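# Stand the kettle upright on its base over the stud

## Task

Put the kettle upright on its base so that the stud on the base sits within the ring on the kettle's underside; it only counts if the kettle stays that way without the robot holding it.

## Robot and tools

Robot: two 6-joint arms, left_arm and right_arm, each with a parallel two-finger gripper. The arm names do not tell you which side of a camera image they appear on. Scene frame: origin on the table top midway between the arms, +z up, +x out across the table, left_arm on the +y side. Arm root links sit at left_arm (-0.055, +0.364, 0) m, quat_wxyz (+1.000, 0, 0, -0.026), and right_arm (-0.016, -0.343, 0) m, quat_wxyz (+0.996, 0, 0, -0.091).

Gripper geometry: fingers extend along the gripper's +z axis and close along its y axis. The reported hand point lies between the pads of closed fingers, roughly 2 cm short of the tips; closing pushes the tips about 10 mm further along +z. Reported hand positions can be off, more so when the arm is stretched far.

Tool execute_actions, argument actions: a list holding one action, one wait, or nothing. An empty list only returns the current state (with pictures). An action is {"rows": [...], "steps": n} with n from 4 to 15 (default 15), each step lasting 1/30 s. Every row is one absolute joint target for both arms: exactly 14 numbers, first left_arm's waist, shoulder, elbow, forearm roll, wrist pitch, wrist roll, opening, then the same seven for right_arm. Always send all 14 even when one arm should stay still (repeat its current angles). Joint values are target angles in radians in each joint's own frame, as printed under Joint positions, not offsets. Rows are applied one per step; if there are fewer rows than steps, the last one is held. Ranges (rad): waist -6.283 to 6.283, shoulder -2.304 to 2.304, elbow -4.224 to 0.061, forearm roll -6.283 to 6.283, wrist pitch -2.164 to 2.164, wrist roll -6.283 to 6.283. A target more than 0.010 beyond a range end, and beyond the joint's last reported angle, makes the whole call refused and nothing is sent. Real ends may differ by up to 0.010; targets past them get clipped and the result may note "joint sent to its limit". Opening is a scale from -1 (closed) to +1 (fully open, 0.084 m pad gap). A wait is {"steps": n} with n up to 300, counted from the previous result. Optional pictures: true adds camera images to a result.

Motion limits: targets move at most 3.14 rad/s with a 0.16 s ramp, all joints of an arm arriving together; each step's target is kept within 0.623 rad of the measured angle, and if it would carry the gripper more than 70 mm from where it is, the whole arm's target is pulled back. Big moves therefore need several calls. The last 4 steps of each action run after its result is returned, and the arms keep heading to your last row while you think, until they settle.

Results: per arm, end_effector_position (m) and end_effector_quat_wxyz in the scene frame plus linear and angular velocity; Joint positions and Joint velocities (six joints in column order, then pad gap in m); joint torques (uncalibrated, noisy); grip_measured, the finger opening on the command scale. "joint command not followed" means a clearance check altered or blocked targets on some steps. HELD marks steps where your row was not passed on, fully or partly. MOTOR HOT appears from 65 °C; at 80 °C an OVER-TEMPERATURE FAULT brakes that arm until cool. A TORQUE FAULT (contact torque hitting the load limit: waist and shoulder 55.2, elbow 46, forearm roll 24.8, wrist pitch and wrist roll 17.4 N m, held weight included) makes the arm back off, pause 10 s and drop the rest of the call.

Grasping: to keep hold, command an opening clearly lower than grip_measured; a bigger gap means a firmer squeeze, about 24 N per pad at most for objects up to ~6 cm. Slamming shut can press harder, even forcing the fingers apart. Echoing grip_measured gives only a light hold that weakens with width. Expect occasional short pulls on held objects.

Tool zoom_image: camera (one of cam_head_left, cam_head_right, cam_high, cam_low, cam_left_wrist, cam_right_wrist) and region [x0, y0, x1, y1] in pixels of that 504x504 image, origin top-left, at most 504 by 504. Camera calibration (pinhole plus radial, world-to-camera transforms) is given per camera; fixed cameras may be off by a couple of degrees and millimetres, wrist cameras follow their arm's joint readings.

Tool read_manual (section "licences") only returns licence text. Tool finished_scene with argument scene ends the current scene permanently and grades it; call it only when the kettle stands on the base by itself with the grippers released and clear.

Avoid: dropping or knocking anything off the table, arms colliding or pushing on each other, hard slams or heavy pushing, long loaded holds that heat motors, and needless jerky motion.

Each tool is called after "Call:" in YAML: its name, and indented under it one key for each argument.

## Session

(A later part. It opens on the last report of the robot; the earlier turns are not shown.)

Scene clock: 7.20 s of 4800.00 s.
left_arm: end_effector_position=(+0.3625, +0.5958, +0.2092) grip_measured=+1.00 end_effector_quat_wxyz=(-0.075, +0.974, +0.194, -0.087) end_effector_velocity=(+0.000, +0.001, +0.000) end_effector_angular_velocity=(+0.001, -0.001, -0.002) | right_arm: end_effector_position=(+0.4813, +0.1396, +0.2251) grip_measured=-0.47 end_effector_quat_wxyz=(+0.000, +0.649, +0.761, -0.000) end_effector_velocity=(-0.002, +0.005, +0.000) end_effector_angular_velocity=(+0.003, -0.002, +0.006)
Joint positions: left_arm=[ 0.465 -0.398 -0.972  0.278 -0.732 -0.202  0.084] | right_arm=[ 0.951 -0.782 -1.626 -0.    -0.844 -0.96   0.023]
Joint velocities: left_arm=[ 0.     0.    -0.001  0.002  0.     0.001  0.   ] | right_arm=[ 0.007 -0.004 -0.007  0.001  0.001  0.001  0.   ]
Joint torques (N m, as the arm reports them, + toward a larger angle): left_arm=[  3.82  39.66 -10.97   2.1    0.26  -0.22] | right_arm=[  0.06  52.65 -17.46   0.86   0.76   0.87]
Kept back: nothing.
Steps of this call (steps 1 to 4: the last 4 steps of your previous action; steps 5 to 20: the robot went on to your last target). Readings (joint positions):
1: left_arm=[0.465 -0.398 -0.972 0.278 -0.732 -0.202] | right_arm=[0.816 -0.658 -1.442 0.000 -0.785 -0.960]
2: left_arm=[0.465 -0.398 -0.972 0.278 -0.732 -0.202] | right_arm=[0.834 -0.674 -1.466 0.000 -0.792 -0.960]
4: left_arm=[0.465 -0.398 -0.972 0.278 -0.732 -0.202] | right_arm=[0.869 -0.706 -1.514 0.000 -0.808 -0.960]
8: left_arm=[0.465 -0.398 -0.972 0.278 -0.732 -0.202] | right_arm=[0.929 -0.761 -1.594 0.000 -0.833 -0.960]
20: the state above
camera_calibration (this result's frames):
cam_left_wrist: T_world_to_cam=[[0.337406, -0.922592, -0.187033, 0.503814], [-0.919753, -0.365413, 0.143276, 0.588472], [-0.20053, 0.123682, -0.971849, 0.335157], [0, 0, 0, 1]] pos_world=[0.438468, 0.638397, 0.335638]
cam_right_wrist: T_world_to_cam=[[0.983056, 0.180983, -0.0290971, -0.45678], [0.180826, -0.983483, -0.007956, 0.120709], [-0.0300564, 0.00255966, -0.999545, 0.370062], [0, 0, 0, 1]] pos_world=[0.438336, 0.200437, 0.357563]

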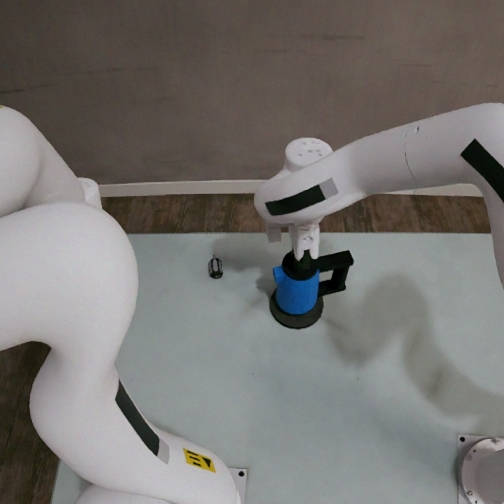

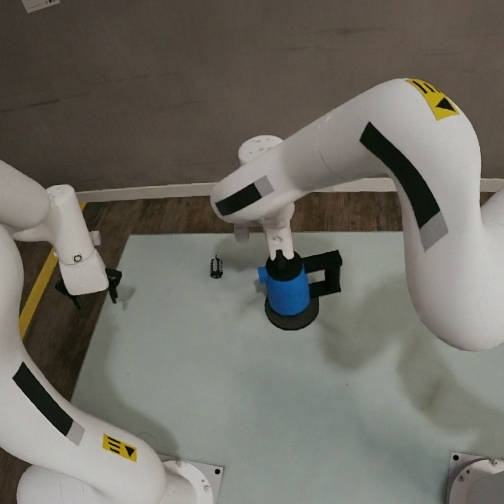

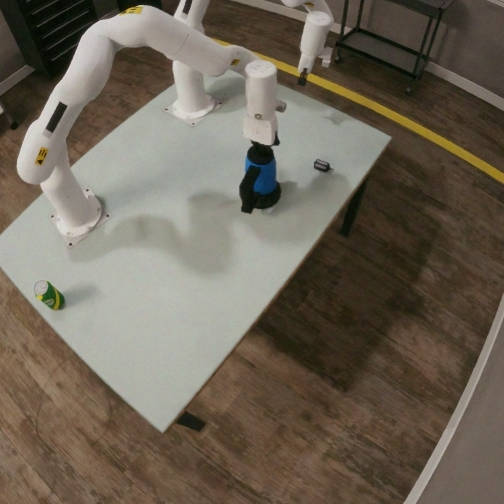

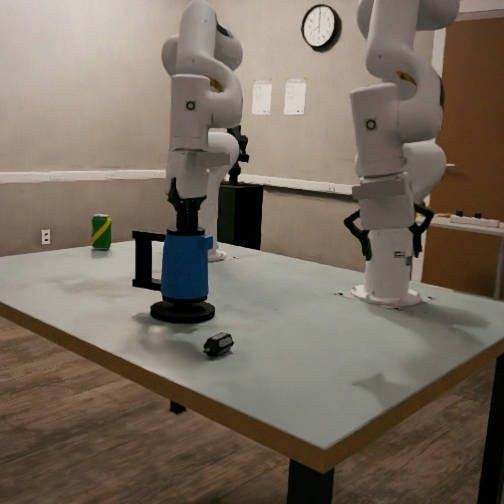

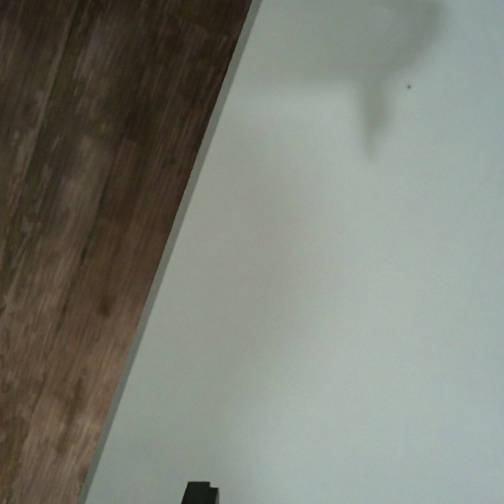

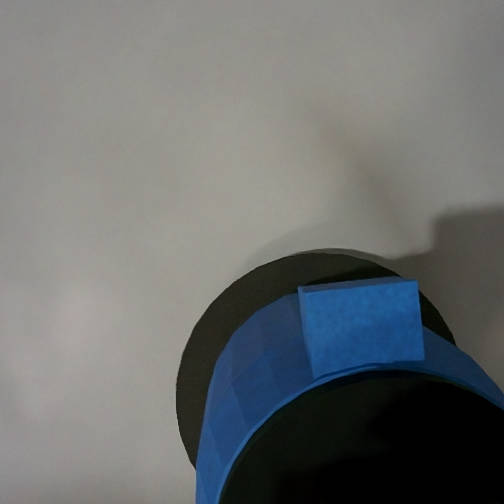

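Call:
execute_actions:
  actions:
    - {"rows":[[0.465,-0.398,-0.972,0.278,-0.732,-0.202,1,0.9455,-0.783,-1.613,0,-0.83,-0.96,-1],[0.465,-0.398,-0.972,0.278,-0.732,-0.202,1,0.9455,-0.783,-1.613,0,-0.83,-0.96,-1],[0.465,-0.398,-0.972,0.278,-0.732,-0.202,1,0.9455,-0.783,-1.613,0,-0.83,-0.96,-1],[0.465,-0.398,-0.972,0.278,-0.732,-0.202,1,0.9455,-0.783,-1.613,0,-0.83,-0.96,-1],[0.465,-0.398,-0.972,0.278,-0.732,-0.202,1,0.9455,-0.783,-1.613,0,-0.83,-0.96,-1],[0.465,-0.398,-0.972,0.278,-0.732,-0.202,1,0.9455,-0.786,-1.611,0,-0.825,-0.96,-1],[0.465,-0.398,-0.972,0.278,-0.732,-0.202,1,0.9455,-0.789,-1.61,0,-0.821,-0.96,-1],[0.465,-0.398,-0.972,0.278,-0.732,-0.202,1,0.9455,-0.792,-1.608,0,-0.816,-0.96,-1],[0.465,-0.398,-0.972,0.278,-0.732,-0.202,1,0.9455,-0.795,-1.606,0,-0.811,-0.96,-1],[0.465,-0.398,-0.972,0.278,-0.732,-0.202,1,0.9455,-0.798,-1.605,0,-0.807,-0.96,-1],[0.465,-0.398,-0.972,0.278,-0.732,-0.202,1,0.9455,-0.801,-1.603,0,-0.802,-0.96,-1]]}

Call:
execute_actions:
  actions:
    - {"steps":12}
  pictures: true

Call:
zoom_image:
  camera: "cam_low"
  region: [110,190,260,340]

Scene clock: 7.87 s of 4800.00 s.
left_arm: end_effector_position=(+0.3625, +0.5958, +0.2092) grip_measured=+1.00 end_effector_quat_wxyz=(-0.075, +0.974, +0.194, -0.087) end_effector_velocity=(-0.000, +0.000, -0.000) end_effector_angular_velocity=(-0.000, +0.001, +0.002) | right_arm: end_effector_position=(+0.4825, +0.1355, +0.2123) grip_measured=-0.47 end_effector_quat_wxyz=(+0.000, +0.651, +0.759, +0.000) end_effector_velocity=(-0.003, -0.003, -0.074) end_effector_angular_velocity=(-0.007, +0.007, -0.002)
Joint positions: left_arm=[ 0.465 -0.398 -0.972  0.278 -0.732 -0.202  0.084] | right_arm=[ 0.946 -0.791 -1.609  0.    -0.818 -0.96   0.023]
Joint velocities: left_arm=[ 0.001  0.     0.001 -0.    -0.    -0.001 -0.   ] | right_arm=[-0.001 -0.078  0.049  0.     0.118  0.002 -0.   ]
Joint torques (N m, as the arm reports them, + toward a larger angle): left_arm=[  5.87  40.53 -10.55   1.51   0.41  -0.29] | right_arm=[  0.41  48.3  -18.09   0.23   0.5    0.5 ]
Steps of this call (steps 1 to 9: the robot went on to your last target; steps 10 to 20: the first 11 steps of this action). Readings (joint positions):
10: left_arm=[0.465 -0.398 -0.972 0.278 -0.732 -0.202] | right_arm=[0.952 -0.783 -1.627 -0.000 -0.844 -0.960]
11: left_arm=[0.465 -0.398 -0.972 0.278 -0.732 -0.202] | right_arm=[0.951 -0.783 -1.625 0.000 -0.842 -0.960]
13: left_arm=[0.465 -0.398 -0.972 0.278 -0.732 -0.202] | right_arm=[0.948 -0.783 -1.619 0.000 -0.836 -0.960]
17: left_arm=[0.465 -0.398 -0.972 0.278 -0.732 -0.202] | right_arm=[0.946 -0.785 -1.614 -0.000 -0.829 -0.960]
20: the state above

Scene clock: 8.27 s of 4800.00 s.
left_arm: end_effector_position=(+0.3625, +0.5958, +0.2092) grip_measured=+1.00 end_effector_quat_wxyz=(-0.075, +0.974, +0.194, -0.087) end_effector_velocity=(-0.000, -0.001, -0.001) end_effector_angular_velocity=(-0.001, +0.001, -0.001) | right_arm: end_effector_position=(+0.4824, +0.1352, +0.2029) grip_measured=-0.47 end_effector_quat_wxyz=(+0.000, +0.651, +0.759, +0.000) end_effector_velocity=(-0.000, -0.000, -0.002) end_effector_angular_velocity=(-0.001, +0.001, +0.001)
Joint positions: left_arm=[ 0.465 -0.398 -0.972  0.278 -0.732 -0.202  0.084] | right_arm=[ 0.946 -0.801 -1.603  0.    -0.802 -0.96   0.023]
Joint velocities: left_arm=[-0.002 -0.     0.001 -0.     0.    -0.     0.   ] | right_arm=[-0.    -0.001  0.001 -0.     0.002 -0.001 -0.   ]
Joint torques (N m, as the arm reports them, + toward a larger angle): left_arm=[  4.18  39.31 -10.79   1.37   0.34  -0.03] | right_arm=[  1.02  51.33 -18.28   1.32   0.61   0.6 ]
Kept back: nothing.
Steps of this call (steps 1 to 4: the last 4 steps of your previous action; steps 5 to 12: the robot went on to your last target). Readings (joint positions):
1: left_arm=[0.465 -0.398 -0.972 0.278 -0.732 -0.202] | right_arm=[0.946 -0.793 -1.608 0.000 -0.814 -0.960]
2: left_arm=[0.465 -0.398 -0.972 0.278 -0.732 -0.202] | right_arm=[0.946 -0.796 -1.606 -0.000 -0.811 -0.960]
4: left_arm=[0.465 -0.398 -0.972 0.278 -0.732 -0.202] | right_arm=[0.946 -0.799 -1.604 -0.000 -0.806 -0.960]
8: left_arm=[0.465 -0.398 -0.972 0.278 -0.732 -0.202] | right_arm=[0.946 -0.800 -1.603 0.000 -0.803 -0.960]
12: the state above
camera_calibration (this result's frames):
cam_left_wrist: T_world_to_cam=[[0.337406, -0.922592, -0.187033, 0.503814], [-0.919753, -0.365413, 0.143276, 0.588472], [-0.20053, 0.123682, -0.971849, 0.335157], [0, 0, 0, 1]] pos_world=[0.438468, 0.638397, 0.335638]
cam_right_wrist: T_world_to_cam=[[0.984074, 0.175407, -0.0288299, -0.457432], [0.175242, -0.984491, -0.00817869, 0.118875], [-0.0298174, 0.00299622, -0.999551, 0.347732], [0, 0, 0, 1]] pos_world=[0.439684, 0.196226, 0.335361]

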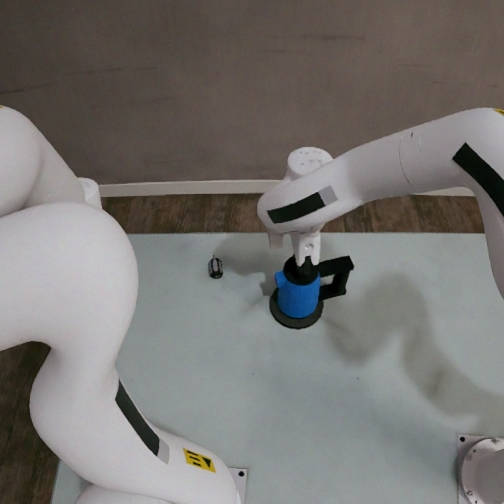

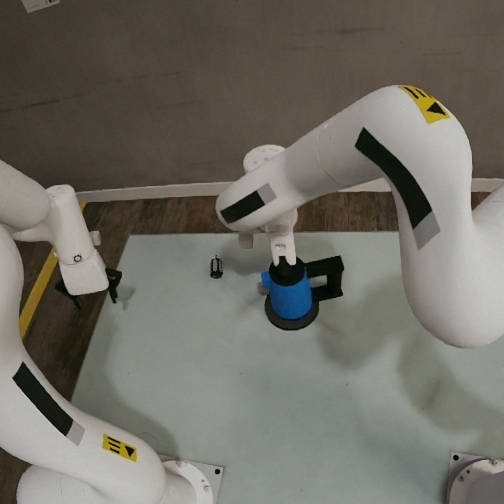

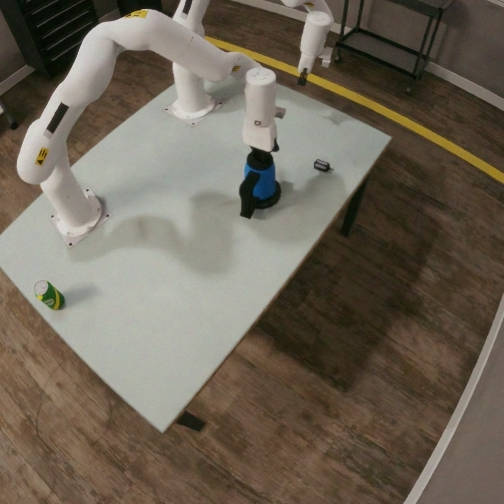

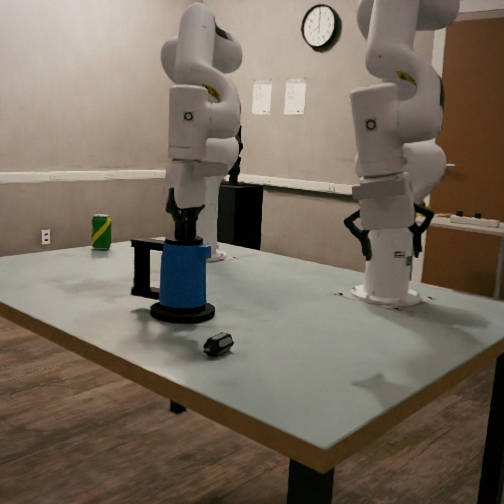

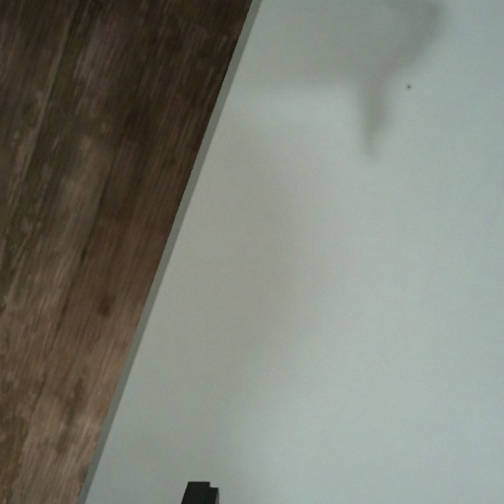

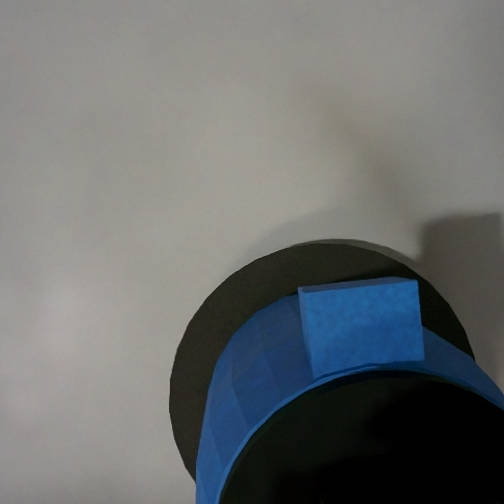

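Region (110, 190, 260, 340) of cam_low's 504x504 image, scaled by 3.360, with more detail than that image has.

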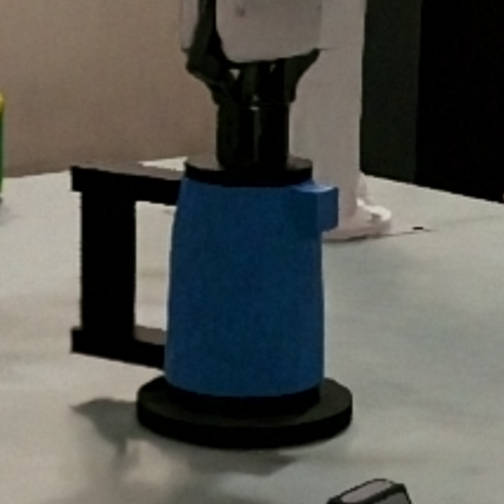

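Call:
execute_actions:
  actions:
    - {"rows":[[0.465,-0.398,-0.972,0.278,-0.732,-0.202,1,0.9455,-0.803,-1.602,0,-0.799,-0.96,-1]],"steps":8}

Call:
execute_actions:
  actions:
    - {"rows":[[0.465,-0.398,-0.972,0.278,-0.732,-0.202,1,0.9455,-0.803,-1.602,0,-0.799,-0.96,0.3]],"steps":8}

Call:
execute_actions:
  actions:
    - {"rows":[[0.465,-0.398,-0.972,0.278,-0.732,-0.202,1,0.9455,-0.75,-1.635,0,-0.885,-0.96,0.3]]}

Call:
finished_scene:
  scene: 2

Scene clock: 8.60 s of 4800.00 s.
left_arm: end_effector_position=(+0.3625, +0.5958, +0.2092) grip_measured=+1.00 end_effector_quat_wxyz=(-0.075, +0.974, +0.194, -0.087) end_effector_velocity=(-0.000, +0.000, +0.000) end_effector_angular_velocity=(+0.000, +0.001, +0.001) | right_arm: end_effector_position=(+0.4823, +0.1352, +0.2016) grip_measured=-0.47 end_effector_quat_wxyz=(+0.000, +0.651, +0.759, +0.000) end_effector_velocity=(-0.002, -0.002, -0.013) end_effector_angular_velocity=(-0.007, +0.007, +0.001)
Joint positions: left_arm=[ 0.465 -0.398 -0.972  0.278 -0.732 -0.202  0.084] | right_arm=[ 0.946 -0.802 -1.602  0.    -0.8   -0.96   0.023]
Joint velocities: left_arm=[ 0.001 -0.    -0.001  0.    -0.001 -0.    -0.   ] | right_arm=[ 0.    -0.014  0.008  0.     0.013 -0.    -0.   ]
Joint torques (N m, as the arm reports them, + toward a larger angle): left_arm=[  4.49  42.27 -11.15   1.71   0.34  -0.11] | right_arm=[  0.47  53.68 -17.94   0.8    0.53   0.58]
Steps of this call (steps 1 to 6: the robot went on to your last target; steps 7 to 10: the first 4 steps of this action). Readings (joint positions):
7: left_arm=[0.465 -0.398 -0.972 0.278 -0.732 -0.202] | right_arm=[0.946 -0.801 -1.603 0.000 -0.802 -0.960]
8: left_arm=[0.465 -0.398 -0.972 0.278 -0.732 -0.202] | right_arm=[0.946 -0.801 -1.603 0.000 -0.801 -0.960]
10: the state above

Scene clock: 8.87 s of 4800.00 s.
left_arm: end_effector_position=(+0.3625, +0.5958, +0.2092) grip_measured=+1.00 end_effector_quat_wxyz=(-0.075, +0.974, +0.194, -0.087) end_effector_velocity=(+0.001, +0.000, +0.001) end_effector_angular_velocity=(+0.000, -0.002, -0.000) | right_arm: end_effector_position=(+0.4826, +0.1355, +0.2016) grip_measured=-0.05 end_effector_quat_wxyz=(+0.000, +0.651, +0.759, +0.001) end_effector_velocity=(+0.001, +0.001, +0.002) end_effector_angular_velocity=(+0.003, -0.003, +0.001)
Joint positions: left_arm=[ 0.465 -0.398 -0.972  0.278 -0.732 -0.202  0.084] | right_arm=[ 0.945 -0.802 -1.603 -0.    -0.799 -0.96   0.042]
Joint velocities: left_arm=[-0.     0.001 -0.001 -0.     0.     0.    -0.   ] | right_arm=[ 0.     0.001 -0.002  0.     0.001 -0.001  0.177]
Joint torques (N m, as the arm reports them, + toward a larger angle): left_arm=[  4.97  40.77 -11.25   1.91   0.47  -0.27] | right_arm=[ -1.21  48.79 -15.18   1.17   0.82   0.51]
Steps of this call (steps 1 to 4: the last 4 steps of your previous action; steps 5 to 8: the first 4 steps of this action). Readings (joint positions):
5: left_arm=[0.465 -0.398 -0.972 0.278 -0.732 -0.202] | right_arm=[0.946 -0.803 -1.602 0.000 -0.799 -0.960]
6: left_arm=[0.465 -0.398 -0.972 0.278 -0.732 -0.202] | right_arm=[0.946 -0.803 -1.602 -0.000 -0.799 -0.960]
8: the state above

Scene clock: 9.37 s of 4800.00 s.
left_arm: end_effector_position=(+0.3625, +0.5958, +0.2092) grip_measured=+1.00 end_effector_quat_wxyz=(-0.075, +0.974, +0.194, -0.087) end_effector_velocity=(-0.001, +0.001, -0.001) end_effector_angular_velocity=(-0.001, +0.002, +0.001) | right_arm: end_effector_position=(+0.4825, +0.1353, +0.2488) grip_measured=+0.29 end_effector_quat_wxyz=(+0.000, +0.651, +0.759, +0.000) end_effector_velocity=(-0.005, -0.006, +0.013) end_effector_angular_velocity=(-0.018, +0.018, +0.000)
Joint positions: left_arm=[ 0.465 -0.398 -0.972  0.278 -0.732 -0.202  0.084] | right_arm=[ 0.946 -0.752 -1.633  0.    -0.881 -0.96   0.056]
Joint velocities: left_arm=[ 0.002 -0.001  0.001 -0.    -0.     0.001  0.   ] | right_arm=[-0.001  0.016 -0.005 -0.    -0.046 -0.001 -0.   ]
Joint torques (N m, as the arm reports them, + toward a larger angle): left_arm=[  4.92  41.93 -10.29   1.05   0.42  -0.11] | right_arm=[  3.25  48.45 -17.6    0.35   0.81   0.54]
Steps of this call (steps 1 to 4: the last 4 steps of your previous action; steps 5 to 15: the first 11 steps of this action). Readings (joint positions):
5: left_arm=[0.465 -0.398 -0.972 0.278 -0.732 -0.202] | right_arm=[0.945 -0.803 -1.602 -0.000 -0.799 -0.960]
6: left_arm=[0.465 -0.398 -0.972 0.278 -0.732 -0.202] | right_arm=[0.945 -0.801 -1.603 -0.000 -0.803 -0.960]
8: left_arm=[0.465 -0.398 -0.972 0.278 -0.732 -0.202] | right_arm=[0.945 -0.785 -1.612 -0.000 -0.833 -0.960]
12: left_arm=[0.465 -0.398 -0.972 0.278 -0.732 -0.202] | right_arm=[0.946 -0.755 -1.633 0.000 -0.872 -0.960]
15: the state above

The scene is finished: the task was done.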